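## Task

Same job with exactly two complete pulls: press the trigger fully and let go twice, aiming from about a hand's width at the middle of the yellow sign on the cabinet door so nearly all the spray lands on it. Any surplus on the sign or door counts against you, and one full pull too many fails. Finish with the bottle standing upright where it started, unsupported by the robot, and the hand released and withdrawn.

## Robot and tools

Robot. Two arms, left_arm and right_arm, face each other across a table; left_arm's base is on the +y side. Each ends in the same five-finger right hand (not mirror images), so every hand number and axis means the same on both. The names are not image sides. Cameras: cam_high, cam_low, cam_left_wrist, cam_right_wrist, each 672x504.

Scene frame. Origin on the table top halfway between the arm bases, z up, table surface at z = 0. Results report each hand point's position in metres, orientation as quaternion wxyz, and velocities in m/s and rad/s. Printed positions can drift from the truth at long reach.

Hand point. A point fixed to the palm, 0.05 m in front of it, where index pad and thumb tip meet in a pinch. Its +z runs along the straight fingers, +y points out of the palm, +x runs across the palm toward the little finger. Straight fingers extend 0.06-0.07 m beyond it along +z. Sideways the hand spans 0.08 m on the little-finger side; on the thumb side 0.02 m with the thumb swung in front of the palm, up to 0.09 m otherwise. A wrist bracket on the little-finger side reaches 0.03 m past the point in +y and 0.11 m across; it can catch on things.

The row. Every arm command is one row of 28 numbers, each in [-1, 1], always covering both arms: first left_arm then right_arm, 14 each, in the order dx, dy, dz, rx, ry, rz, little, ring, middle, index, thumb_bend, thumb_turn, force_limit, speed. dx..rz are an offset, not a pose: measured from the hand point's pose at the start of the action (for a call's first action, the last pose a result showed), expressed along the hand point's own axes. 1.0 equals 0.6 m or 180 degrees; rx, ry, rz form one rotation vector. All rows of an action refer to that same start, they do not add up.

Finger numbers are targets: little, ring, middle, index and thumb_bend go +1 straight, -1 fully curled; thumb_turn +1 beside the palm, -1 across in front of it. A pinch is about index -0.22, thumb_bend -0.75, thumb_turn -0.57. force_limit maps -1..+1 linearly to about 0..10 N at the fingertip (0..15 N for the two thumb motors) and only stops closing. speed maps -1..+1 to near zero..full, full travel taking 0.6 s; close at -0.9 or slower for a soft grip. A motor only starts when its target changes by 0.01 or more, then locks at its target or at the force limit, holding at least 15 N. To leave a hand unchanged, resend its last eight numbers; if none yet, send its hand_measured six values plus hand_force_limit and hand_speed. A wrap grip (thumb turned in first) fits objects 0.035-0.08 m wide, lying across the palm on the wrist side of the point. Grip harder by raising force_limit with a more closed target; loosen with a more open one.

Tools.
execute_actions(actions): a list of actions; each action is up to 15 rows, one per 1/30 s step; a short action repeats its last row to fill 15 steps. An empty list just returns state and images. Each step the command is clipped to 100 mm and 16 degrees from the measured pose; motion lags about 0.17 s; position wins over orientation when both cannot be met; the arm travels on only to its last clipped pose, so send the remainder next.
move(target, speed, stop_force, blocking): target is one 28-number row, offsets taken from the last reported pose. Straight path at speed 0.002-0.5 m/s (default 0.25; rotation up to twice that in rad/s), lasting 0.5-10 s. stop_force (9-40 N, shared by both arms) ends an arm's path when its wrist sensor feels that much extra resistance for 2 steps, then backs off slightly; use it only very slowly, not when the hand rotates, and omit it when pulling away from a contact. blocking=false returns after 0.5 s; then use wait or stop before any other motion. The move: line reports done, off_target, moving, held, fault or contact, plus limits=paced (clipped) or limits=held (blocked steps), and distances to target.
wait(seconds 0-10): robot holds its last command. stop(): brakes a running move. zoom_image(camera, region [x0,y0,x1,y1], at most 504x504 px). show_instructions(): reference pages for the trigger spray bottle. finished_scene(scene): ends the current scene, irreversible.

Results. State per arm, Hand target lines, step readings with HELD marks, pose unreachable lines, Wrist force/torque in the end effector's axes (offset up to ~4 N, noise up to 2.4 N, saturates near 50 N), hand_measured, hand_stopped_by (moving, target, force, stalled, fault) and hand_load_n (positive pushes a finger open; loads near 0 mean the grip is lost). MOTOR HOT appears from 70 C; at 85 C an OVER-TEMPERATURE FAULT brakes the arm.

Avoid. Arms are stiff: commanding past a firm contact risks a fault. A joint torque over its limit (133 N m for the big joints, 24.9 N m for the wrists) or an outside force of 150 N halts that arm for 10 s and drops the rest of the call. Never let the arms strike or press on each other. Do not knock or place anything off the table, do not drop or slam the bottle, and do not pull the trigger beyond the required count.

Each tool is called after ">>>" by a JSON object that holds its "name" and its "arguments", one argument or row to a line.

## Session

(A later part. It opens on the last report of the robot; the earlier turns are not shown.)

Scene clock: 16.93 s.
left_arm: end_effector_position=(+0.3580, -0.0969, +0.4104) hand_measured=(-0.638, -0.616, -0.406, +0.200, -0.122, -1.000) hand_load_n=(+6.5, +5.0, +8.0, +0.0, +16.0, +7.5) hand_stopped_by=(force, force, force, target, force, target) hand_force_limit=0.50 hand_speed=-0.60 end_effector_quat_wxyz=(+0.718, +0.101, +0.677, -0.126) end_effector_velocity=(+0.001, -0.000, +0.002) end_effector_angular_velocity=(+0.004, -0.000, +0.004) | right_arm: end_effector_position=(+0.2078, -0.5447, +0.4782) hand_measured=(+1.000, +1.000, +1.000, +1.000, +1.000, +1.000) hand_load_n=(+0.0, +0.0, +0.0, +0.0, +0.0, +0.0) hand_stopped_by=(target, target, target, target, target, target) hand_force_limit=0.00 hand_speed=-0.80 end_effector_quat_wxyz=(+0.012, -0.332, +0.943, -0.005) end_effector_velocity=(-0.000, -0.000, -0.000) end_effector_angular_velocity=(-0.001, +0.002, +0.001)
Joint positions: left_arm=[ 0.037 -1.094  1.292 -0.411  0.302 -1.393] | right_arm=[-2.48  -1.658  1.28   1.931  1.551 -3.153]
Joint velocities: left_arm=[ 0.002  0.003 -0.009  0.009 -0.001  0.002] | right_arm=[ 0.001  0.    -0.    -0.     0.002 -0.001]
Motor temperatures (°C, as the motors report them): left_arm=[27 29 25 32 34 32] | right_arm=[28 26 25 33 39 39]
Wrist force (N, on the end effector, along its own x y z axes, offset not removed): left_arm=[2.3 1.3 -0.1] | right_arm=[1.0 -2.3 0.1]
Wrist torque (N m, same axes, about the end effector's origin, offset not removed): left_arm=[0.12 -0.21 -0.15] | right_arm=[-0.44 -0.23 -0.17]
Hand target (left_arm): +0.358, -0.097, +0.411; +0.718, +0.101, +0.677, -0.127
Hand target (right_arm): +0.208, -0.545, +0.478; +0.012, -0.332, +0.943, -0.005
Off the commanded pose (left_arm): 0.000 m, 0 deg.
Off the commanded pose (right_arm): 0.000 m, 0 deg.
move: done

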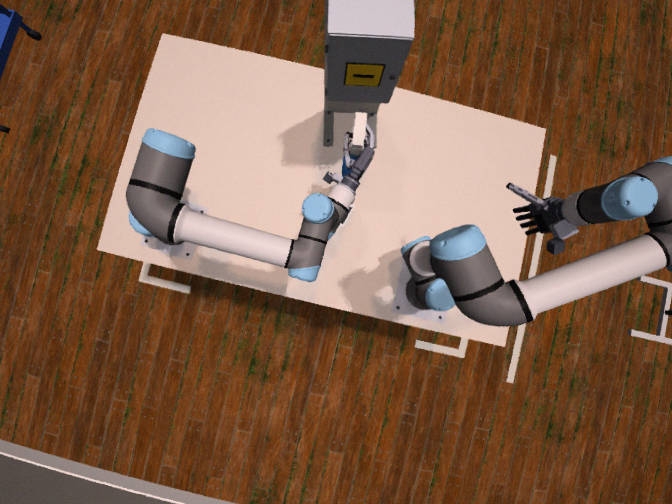

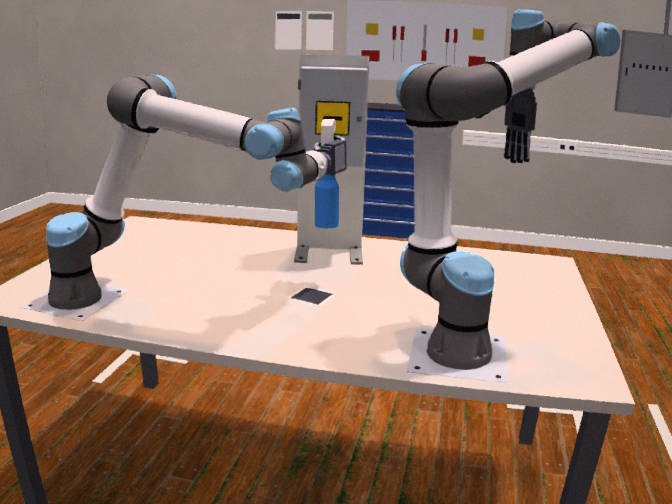

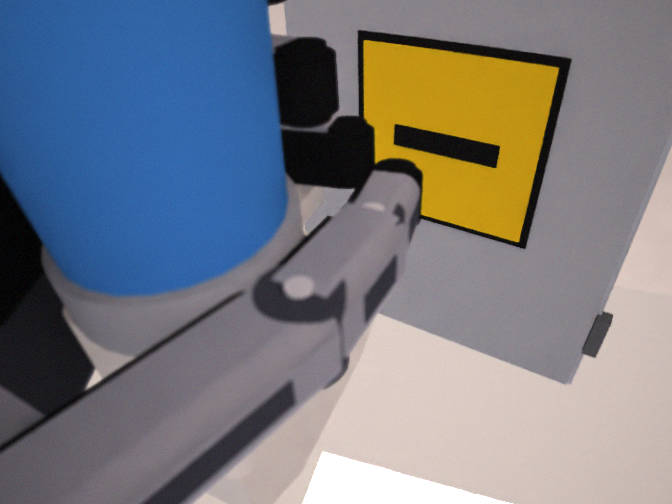

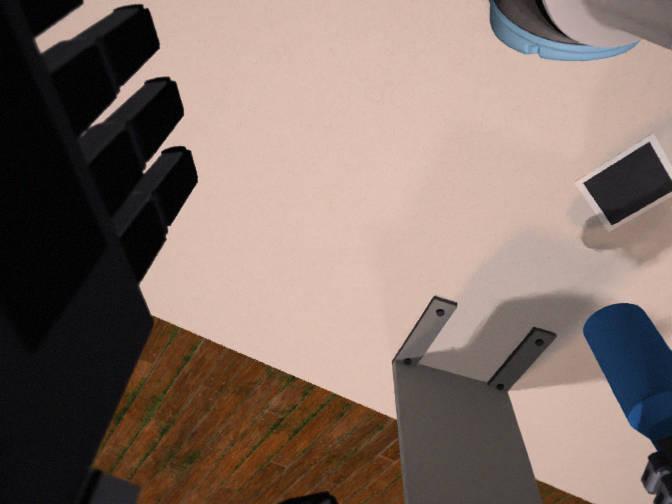

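Great; small nudge and pull.

>>> {"name": "move", "arguments": {
  "target": [-0.008,0.012,0,0,0,0,-1,-1,-1,-0.2,-1,-1,1,-0.65,0,0,0,0,0,0,1,1,1,1,1,1,0,-0.8],
  "speed": 0.03
}}

>>> {"name": "move", "arguments": {
  "target": [0,0,0,0,0,0,-1,-1,-1,-1,-1,-1,1,-0.65,0,0,0,0,0,0,1,1,1,1,1,1,0,-0.8]
}}

Scene clock: 18.00 s.
left_arm: end_effector_position=(+0.3600, -0.0899, +0.4150) hand_measured=(-0.638, -0.616, -0.406, -0.200, -0.122, -1.000) hand_load_n=(+6.5, +5.0, +8.0, +0.0, +16.0, +7.5) hand_stopped_by=(force, force, force, target, force, target) hand_force_limit=1.00 hand_speed=-0.65 end_effector_quat_wxyz=(+0.718, +0.101, +0.677, -0.126) end_effector_velocity=(+0.000, +0.000, -0.001) end_effector_angular_velocity=(+0.003, -0.000, +0.000) | right_arm: end_effector_position=(+0.2078, -0.5447, +0.4782) hand_measured=(+1.000, +1.000, +1.000, +1.000, +1.000, +1.000) hand_load_n=(+0.0, +0.0, +0.0, +0.0, +0.0, +0.0) hand_stopped_by=(target, target, target, target, target, target) hand_force_limit=0.00 hand_speed=-0.80 end_effector_quat_wxyz=(+0.012, -0.332, +0.943, -0.005) end_effector_velocity=(-0.000, -0.000, -0.000) end_effector_angular_velocity=(-0.000, +0.001, +0.002)
Joint positions: left_arm=[ 0.04  -1.112  1.307 -0.406  0.305 -1.396] | right_arm=[-2.48  -1.658  1.28   1.931  1.551 -3.153]
Joint velocities: left_arm=[0.    0.    0.002 0.    0.    0.001] | right_arm=[ 0.001  0.     0.    -0.     0.001 -0.001]
Motor temperatures (°C, as the motors report them): left_arm=[27 29 25 32 34 32] | right_arm=[28 26 25 33 39 39]
Wrist force (N, on the end effector, along its own x y z axes, offset not removed): left_arm=[2.6 1.8 1.3] | right_arm=[1.3 -2.4 4.3]
Wrist torque (N m, same axes, about the end effector's origin, offset not removed): left_arm=[0.07 -0.28 -0.07] | right_arm=[-0.83 -0.56 -0.16]
Hand target (left_arm): +0.360, -0.090, +0.415; +0.718, +0.101, +0.677, -0.126
Hand target (right_arm): +0.208, -0.545, +0.478; +0.012, -0.332, +0.943, -0.005
Off the commanded pose (left_arm): 0.000 m, 0 deg.
Off the commanded pose (right_arm): 0.000 m, 0 deg.
move: done

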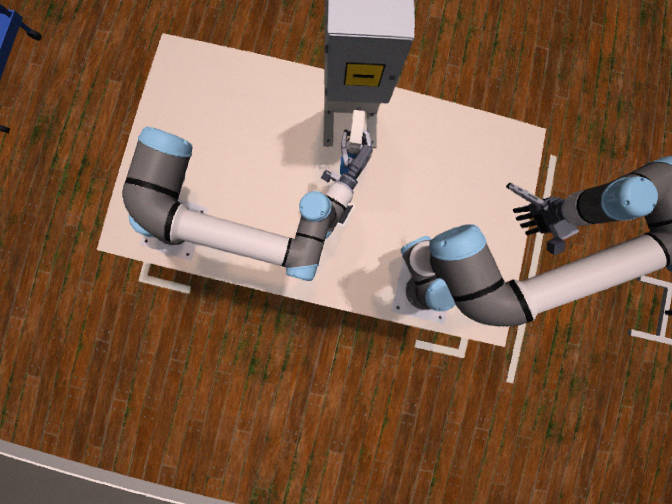

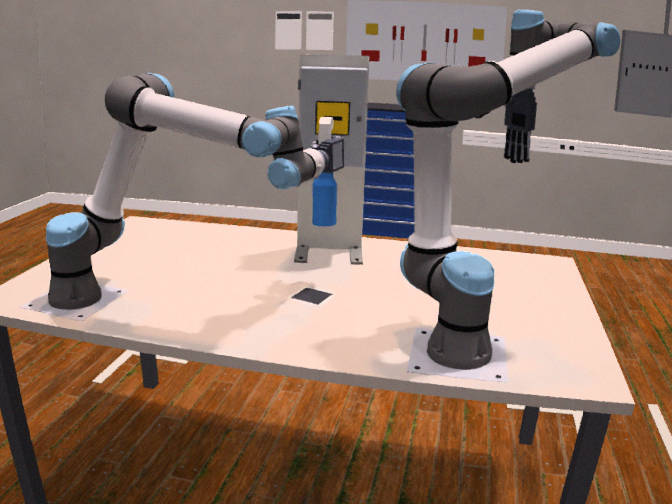

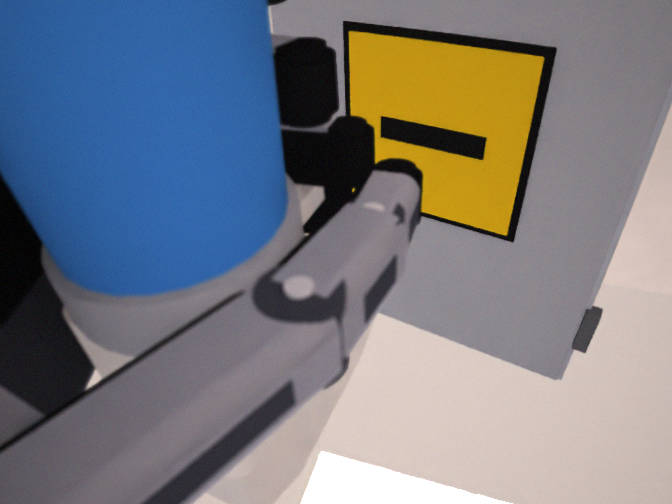

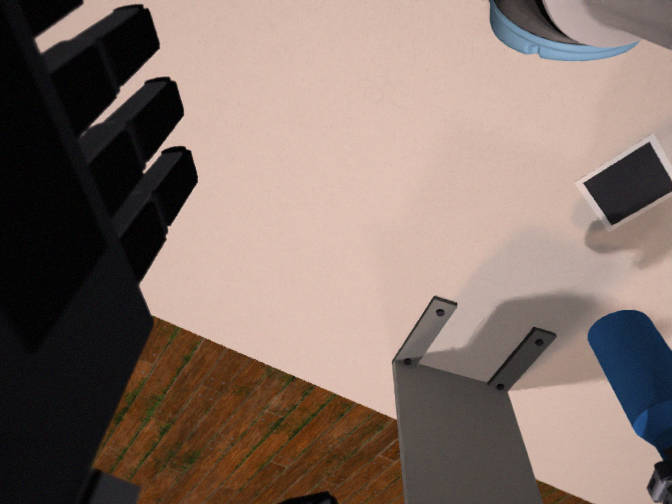

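Scene clock: 18.87 s.
left_arm: end_effector_position=(+0.3600, -0.0899, +0.4150) hand_measured=(-0.638, -0.616, -0.406, -0.544, -0.122, -1.000) hand_load_n=(+5.5, +4.5, +7.0, +9.0, +16.5, +6.0) hand_stopped_by=(force, force, force, force, force, target) hand_force_limit=1.00 hand_speed=-0.65 end_effector_quat_wxyz=(+0.718, +0.101, +0.677, -0.126) end_effector_velocity=(+0.000, -0.000, +0.000) end_effector_angular_velocity=(+0.001, -0.000, +0.000) | right_arm: end_effector_position=(+0.2078, -0.5447, +0.4782) hand_measured=(+1.000, +1.000, +1.000, +1.000, +1.000, +1.000) hand_load_n=(+0.0, +0.0, +0.0, +0.0, +0.0, +0.0) hand_stopped_by=(target, target, target, target, target, target) hand_force_limit=0.00 hand_speed=-0.80 end_effector_quat_wxyz=(+0.012, -0.332, +0.943, -0.005) end_effector_velocity=(-0.000, +0.000, -0.000) end_effector_angular_velocity=(+0.000, +0.000, -0.001)
Joint positions: left_arm=[ 0.04  -1.112  1.307 -0.406  0.305 -1.396] | right_arm=[-2.48  -1.658  1.28   1.931  1.551 -3.153]
Joint velocities: left_arm=[ 0.     0.    -0.001 -0.     0.     0.001] | right_arm=[ 0.    -0.001  0.001  0.     0.     0.001]
Motor temperatures (°C, as the motors report them): left_arm=[27 29 25 32 34 32] | right_arm=[28 26 25 33 39 39]
Wrist force (N, on the end effector, along its own x y z axes, offset not removed): left_arm=[2.4 -0.4 0.9] | right_arm=[0.2 -6.1 2.4]
Wrist torque (N m, same axes, about the end effector's origin, offset not removed): left_arm=[-0.22 -0.25 -0.17] | right_arm=[-1.39 -0.28 -0.27]
Hand target (left_arm): +0.360, -0.090, +0.415; +0.718, +0.101, +0.677, -0.126
Hand target (right_arm): +0.208, -0.545, +0.478; +0.012, -0.332, +0.943, -0.005
Off the commanded pose (left_arm): 0.000 m, 0 deg.
Off the commanded pose (right_arm): 0.000 m, 0 deg.
move: done

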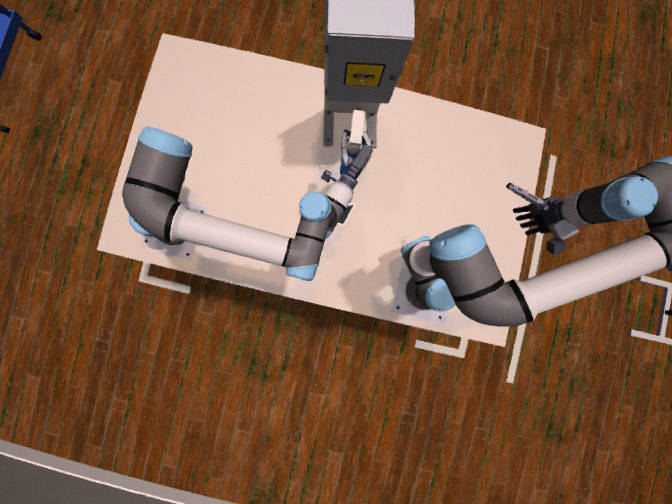

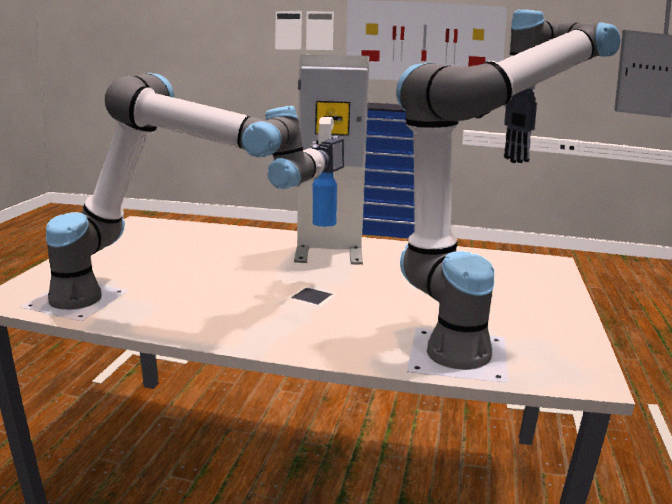

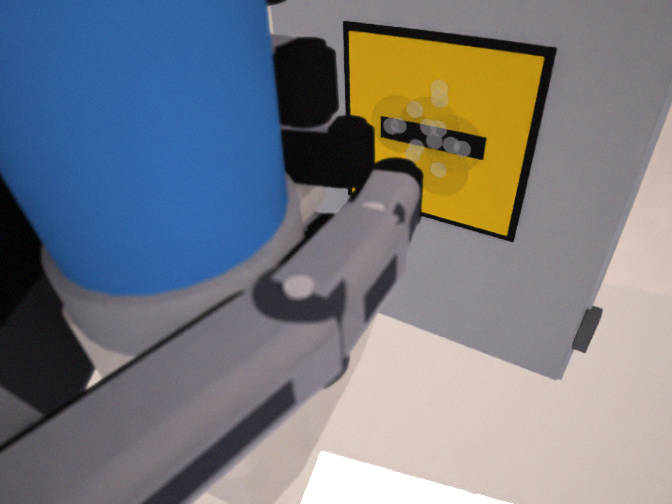

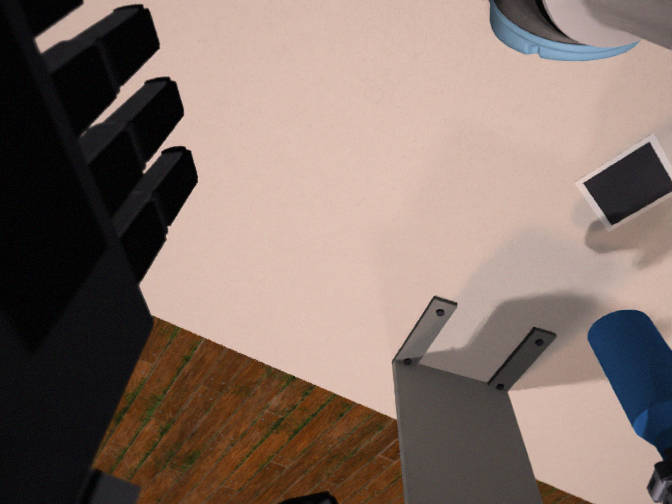

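>>> {"name": "move", "arguments": {
  "target": [0,0,0,0,0,0,-1,-1,-1,-0.95,-1,-1,1,1,0,0,0,0,0,0,1,1,1,1,1,1,0,-0.8]
}}

>>> {"name": "zoom_image", "arguments": {
  "camera": "cam_left_wrist",
  "region": [300,50,520,250]
}}

Scene clock: 19.67 s.
left_arm: end_effector_position=(+0.3600, -0.0899, +0.4150) hand_measured=(-0.638, -0.616, -0.406, -0.548, -0.122, -1.000) hand_load_n=(+5.5, +4.0, +7.0, +11.0, +16.5, +6.0) hand_stopped_by=(force, force, force, force, force, target) hand_force_limit=1.00 hand_speed=1.00 end_effector_quat_wxyz=(+0.718, +0.101, +0.677, -0.126) end_effector_velocity=(+0.000, -0.000, +0.000) end_effector_angular_velocity=(-0.001, -0.000, +0.000) | right_arm: end_effector_position=(+0.2078, -0.5447, +0.4782) hand_measured=(+1.000, +1.000, +1.000, +1.000, +1.000, +1.000) hand_load_n=(+0.0, +0.0, +0.0, +0.0, +0.0, +0.0) hand_stopped_by=(target, target, target, target, target, target) hand_force_limit=0.00 hand_speed=-0.80 end_effector_quat_wxyz=(+0.012, -0.332, +0.943, -0.005) end_effector_velocity=(+0.000, -0.000, +0.000) end_effector_angular_velocity=(+0.000, -0.001, -0.002)
Joint positions: left_arm=[ 0.04  -1.112  1.307 -0.406  0.305 -1.396] | right_arm=[-2.48  -1.658  1.28   1.931  1.551 -3.153]
Joint velocities: left_arm=[ 0.     0.    -0.001 -0.     0.     0.   ] | right_arm=[-0.001  0.    -0.001  0.    -0.001  0.001]
Motor temperatures (°C, as the motors report them): left_arm=[27 29 25 32 34 32] | right_arm=[28 26 25 33 39 39]
Wrist force (N, on the end effector, along its own x y z axes, offset not removed): left_arm=[3.1 1.4 0.3] | right_arm=[2.6 0.7 0.1]
Wrist torque (N m, same axes, about the end effector's origin, offset not removed): left_arm=[0.14 -0.29 -0.07] | right_arm=[0.07 -0.63 0.02]
Hand target (left_arm): +0.360, -0.090, +0.415; +0.718, +0.101, +0.677, -0.126
Hand target (right_arm): +0.208, -0.545, +0.478; +0.012, -0.332, +0.943, -0.005
Off the commanded pose (left_arm): 0.000 m, 0 deg.
Off the commanded pose (right_arm): 0.000 m, 0 deg.
move: done

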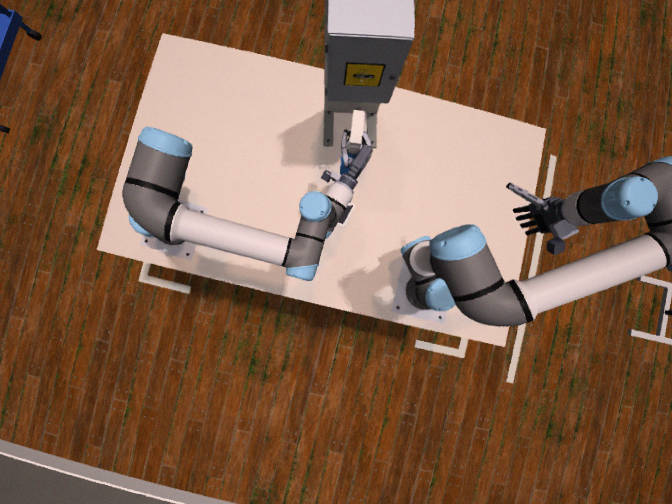

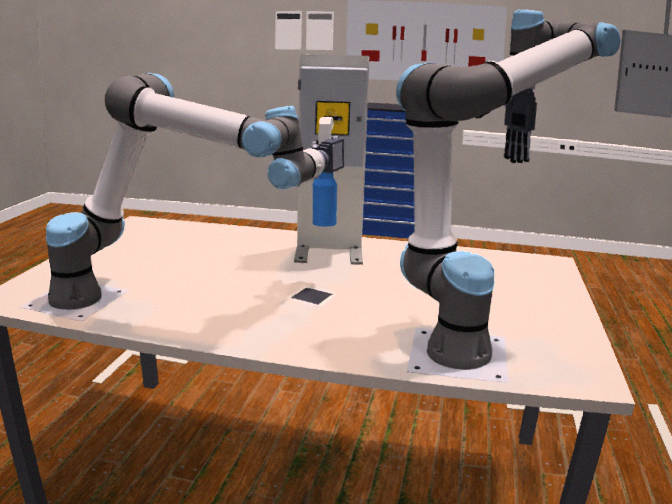

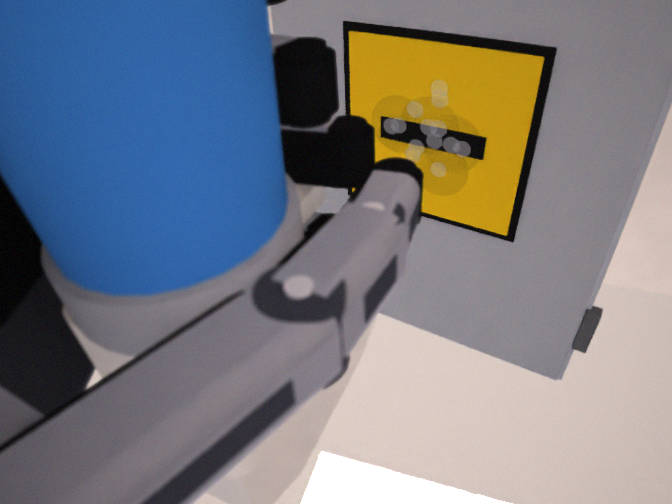

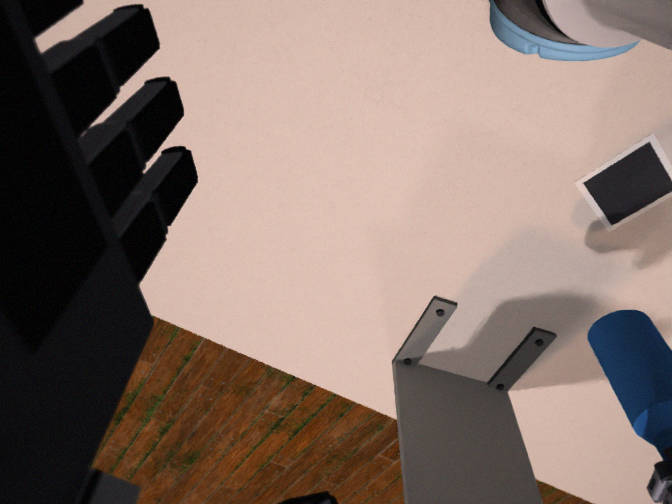

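Region (300, 50, 520, 250) of cam_left_wrist's 672x504 image, scaled by 2.291, with more detail than that image has; it fills the top 458 rows of this view, and the rest is white.

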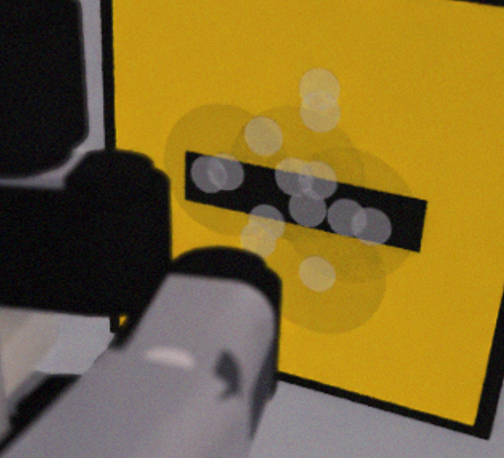

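13 drops (vs ~20 before). Second pull to compare.

>>> {"name": "move", "arguments": {
  "target": [0,0,0,0,0,0,-1,-1,-1,-0.1,-1,-1,1,-0.65,0,0,0,0,0,0,1,1,1,1,1,1,0,-0.8]
}}

>>> {"name": "move", "arguments": {
  "target": [0,0,0,0,0,0,-1,-1,-1,-1,-1,-1,1,-0.65,0,0,0,0,0,0,1,1,1,1,1,1,0,-0.8]
}}

>>> {"name": "zoom_image", "arguments": {
  "camera": "cam_left_wrist",
  "region": [360,60,510,210]
}}

Scene clock: 20.87 s.
left_arm: end_effector_position=(+0.3600, -0.0899, +0.4150) hand_measured=(-0.638, -0.616, -0.406, -0.100, -0.122, -1.000) hand_load_n=(+6.0, +5.0, +8.0, +0.0, +16.0, +7.0) hand_stopped_by=(force, force, force, target, force, target) hand_force_limit=1.00 hand_speed=-0.65 end_effector_quat_wxyz=(+0.718, +0.101, +0.677, -0.126) end_effector_velocity=(-0.000, -0.000, +0.001) end_effector_angular_velocity=(-0.003, +0.000, -0.000) | right_arm: end_effector_position=(+0.2078, -0.5447, +0.4782) hand_measured=(+1.000, +1.000, +1.000, +1.000, +1.000, +1.000) hand_load_n=(+0.0, +0.0, +0.0, +0.0, +0.0, +0.0) hand_stopped_by=(target, target, target, target, target, target) hand_force_limit=0.00 hand_speed=-0.80 end_effector_quat_wxyz=(+0.012, -0.332, +0.943, -0.005) end_effector_velocity=(+0.000, -0.000, +0.000) end_effector_angular_velocity=(-0.001, -0.000, -0.000)
Joint positions: left_arm=[ 0.04  -1.112  1.307 -0.406  0.305 -1.396] | right_arm=[-2.48  -1.658  1.28   1.931  1.551 -3.153]
Joint velocities: left_arm=[-0.    -0.    -0.001 -0.     0.    -0.001] | right_arm=[-0.001  0.    -0.001 -0.     0.    -0.   ]
Motor temperatures (°C, as the motors report them): left_arm=[27 29 25 32 34 32] | right_arm=[28 26 25 33 39 39]
Wrist force (N, on the end effector, along its own x y z axes, offset not removed): left_arm=[1.7 1.3 1.6] | right_arm=[0.4 -2.1 3.5]
Wrist torque (N m, same axes, about the end effector's origin, offset not removed): left_arm=[-0.12 -0.12 -0.06] | right_arm=[-0.53 -0.34 -0.04]
Hand target (left_arm): +0.360, -0.090, +0.415; +0.718, +0.101, +0.677, -0.126
Hand target (right_arm): +0.208, -0.545, +0.478; +0.012, -0.332, +0.943, -0.005
Off the commanded pose (left_arm): 0.000 m, 0 deg.
Off the commanded pose (right_arm): 0.000 m, 0 deg.
move: done

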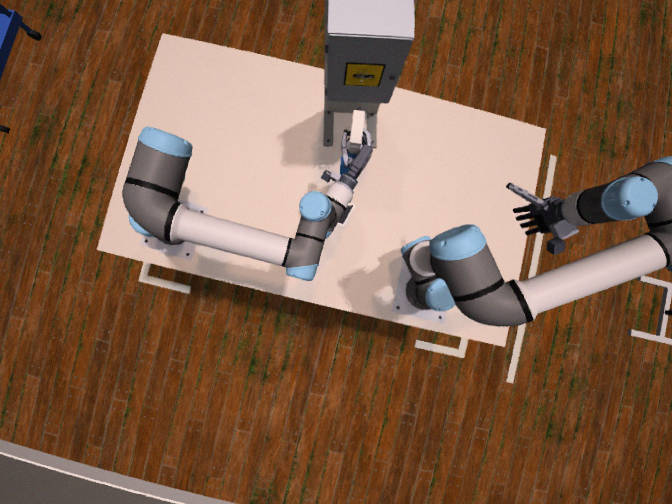

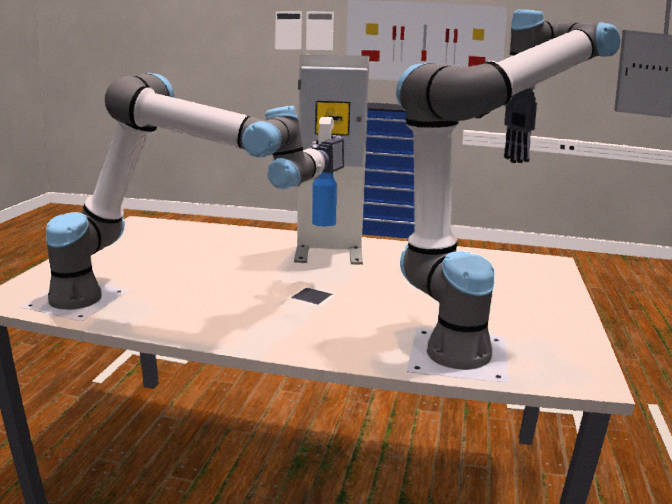

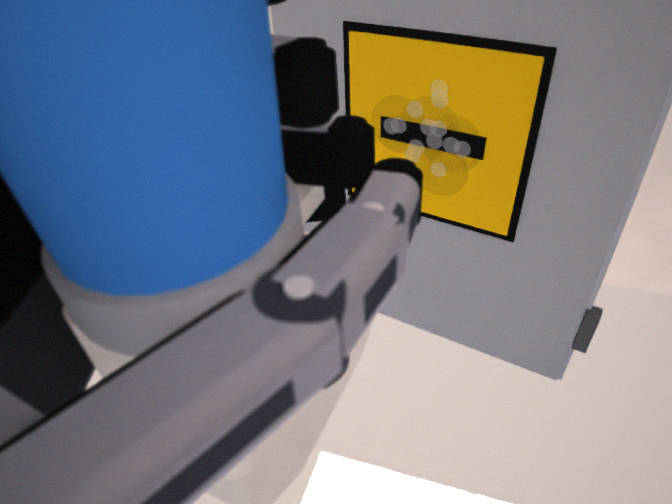

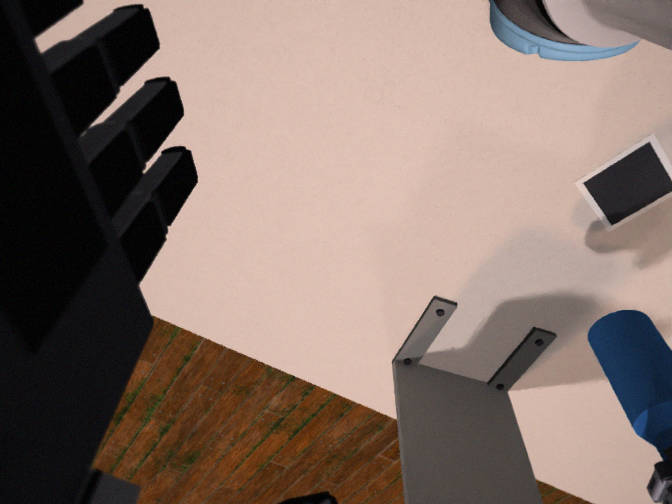

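Scene clock: 21.90 s.
left_arm: end_effector_position=(+0.3600, -0.0899, +0.4150) hand_measured=(-0.638, -0.616, -0.406, -0.542, -0.122, -1.000) hand_load_n=(+5.5, +4.5, +7.5, +9.0, +16.5, +6.0) hand_stopped_by=(force, force, force, force, force, target) hand_force_limit=1.00 hand_speed=-0.65 end_effector_quat_wxyz=(+0.718, +0.101, +0.677, -0.126) end_effector_velocity=(+0.000, +0.000, +0.000) end_effector_angular_velocity=(-0.001, -0.000, +0.001) | right_arm: end_effector_position=(+0.2078, -0.5447, +0.4782) hand_measured=(+1.000, +1.000, +1.000, +1.000, +1.000, +1.000) hand_load_n=(+0.0, +0.0, +0.0, +0.0, +0.0, +0.0) hand_stopped_by=(target, target, target, target, target, target) hand_force_limit=0.00 hand_speed=-0.80 end_effector_quat_wxyz=(+0.012, -0.332, +0.943, -0.005) end_effector_velocity=(+0.000, +0.000, +0.000) end_effector_angular_velocity=(+0.000, -0.000, +0.002)
Joint positions: left_arm=[ 0.04  -1.112  1.307 -0.406  0.305 -1.396] | right_arm=[-2.48  -1.658  1.28   1.931  1.551 -3.153]
Joint velocities: left_arm=[ 0.001 -0.    -0.001  0.    -0.     0.   ] | right_arm=[ 0.001 -0.    -0.     0.    -0.001 -0.001]
Motor temperatures (°C, as the motors report them): left_arm=[27 29 25 32 34 32] | right_arm=[28 26 25 33 39 39]
Wrist force (N, on the end effector, along its own x y z axes, offset not removed): left_arm=[3.1 1.8 1.7] | right_arm=[3.3 1.5 1.6]
Wrist torque (N m, same axes, about the end effector's origin, offset not removed): left_arm=[0.06 -0.38 -0.05] | right_arm=[-0.04 -0.74 0.35]
Hand target (left_arm): +0.360, -0.090, +0.415; +0.718, +0.101, +0.677, -0.126
Hand target (right_arm): +0.208, -0.545, +0.478; +0.012, -0.332, +0.943, -0.005
Off the commanded pose (left_arm): 0.000 m, 0 deg.
Off the commanded pose (right_arm): 0.000 m, 0 deg.
move: done

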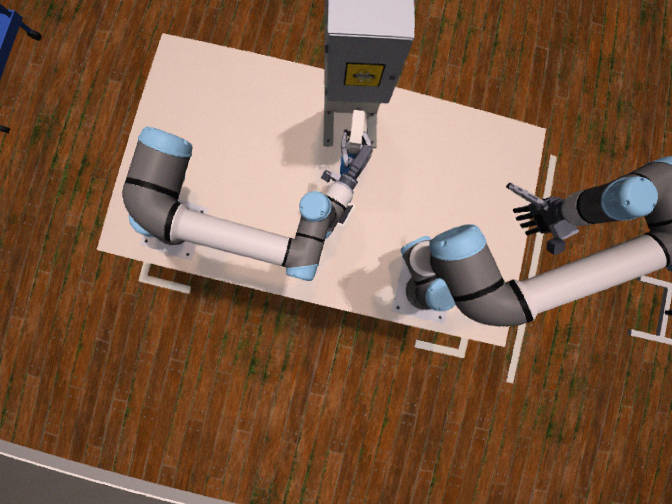

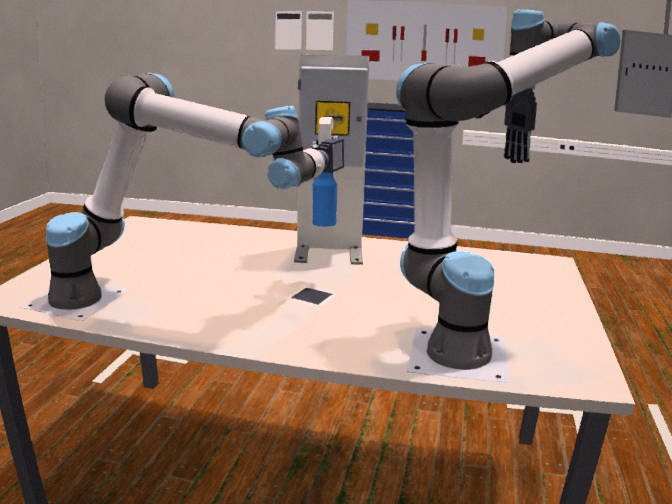

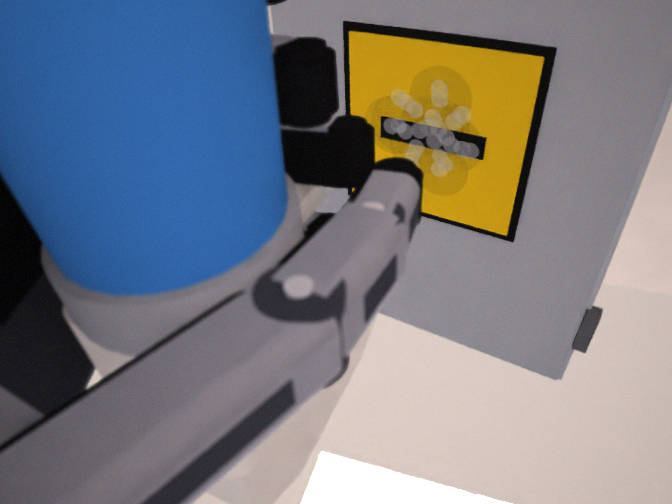

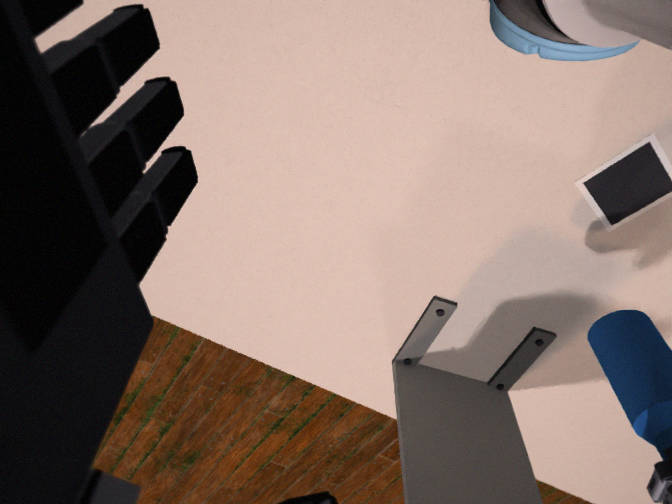

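Region (360, 60, 510, 210) of cam_left_wrist's 672x504 image, scaled by 3.360, with more detail than that image has.

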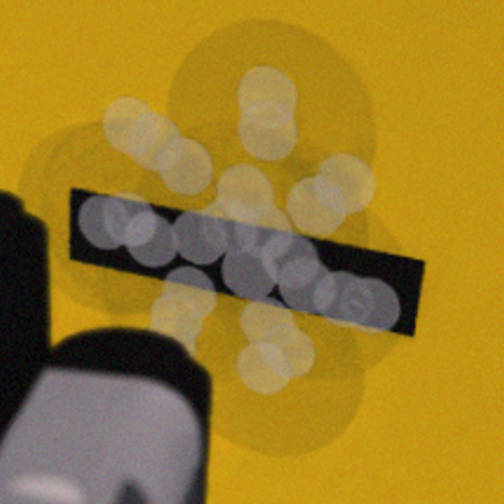

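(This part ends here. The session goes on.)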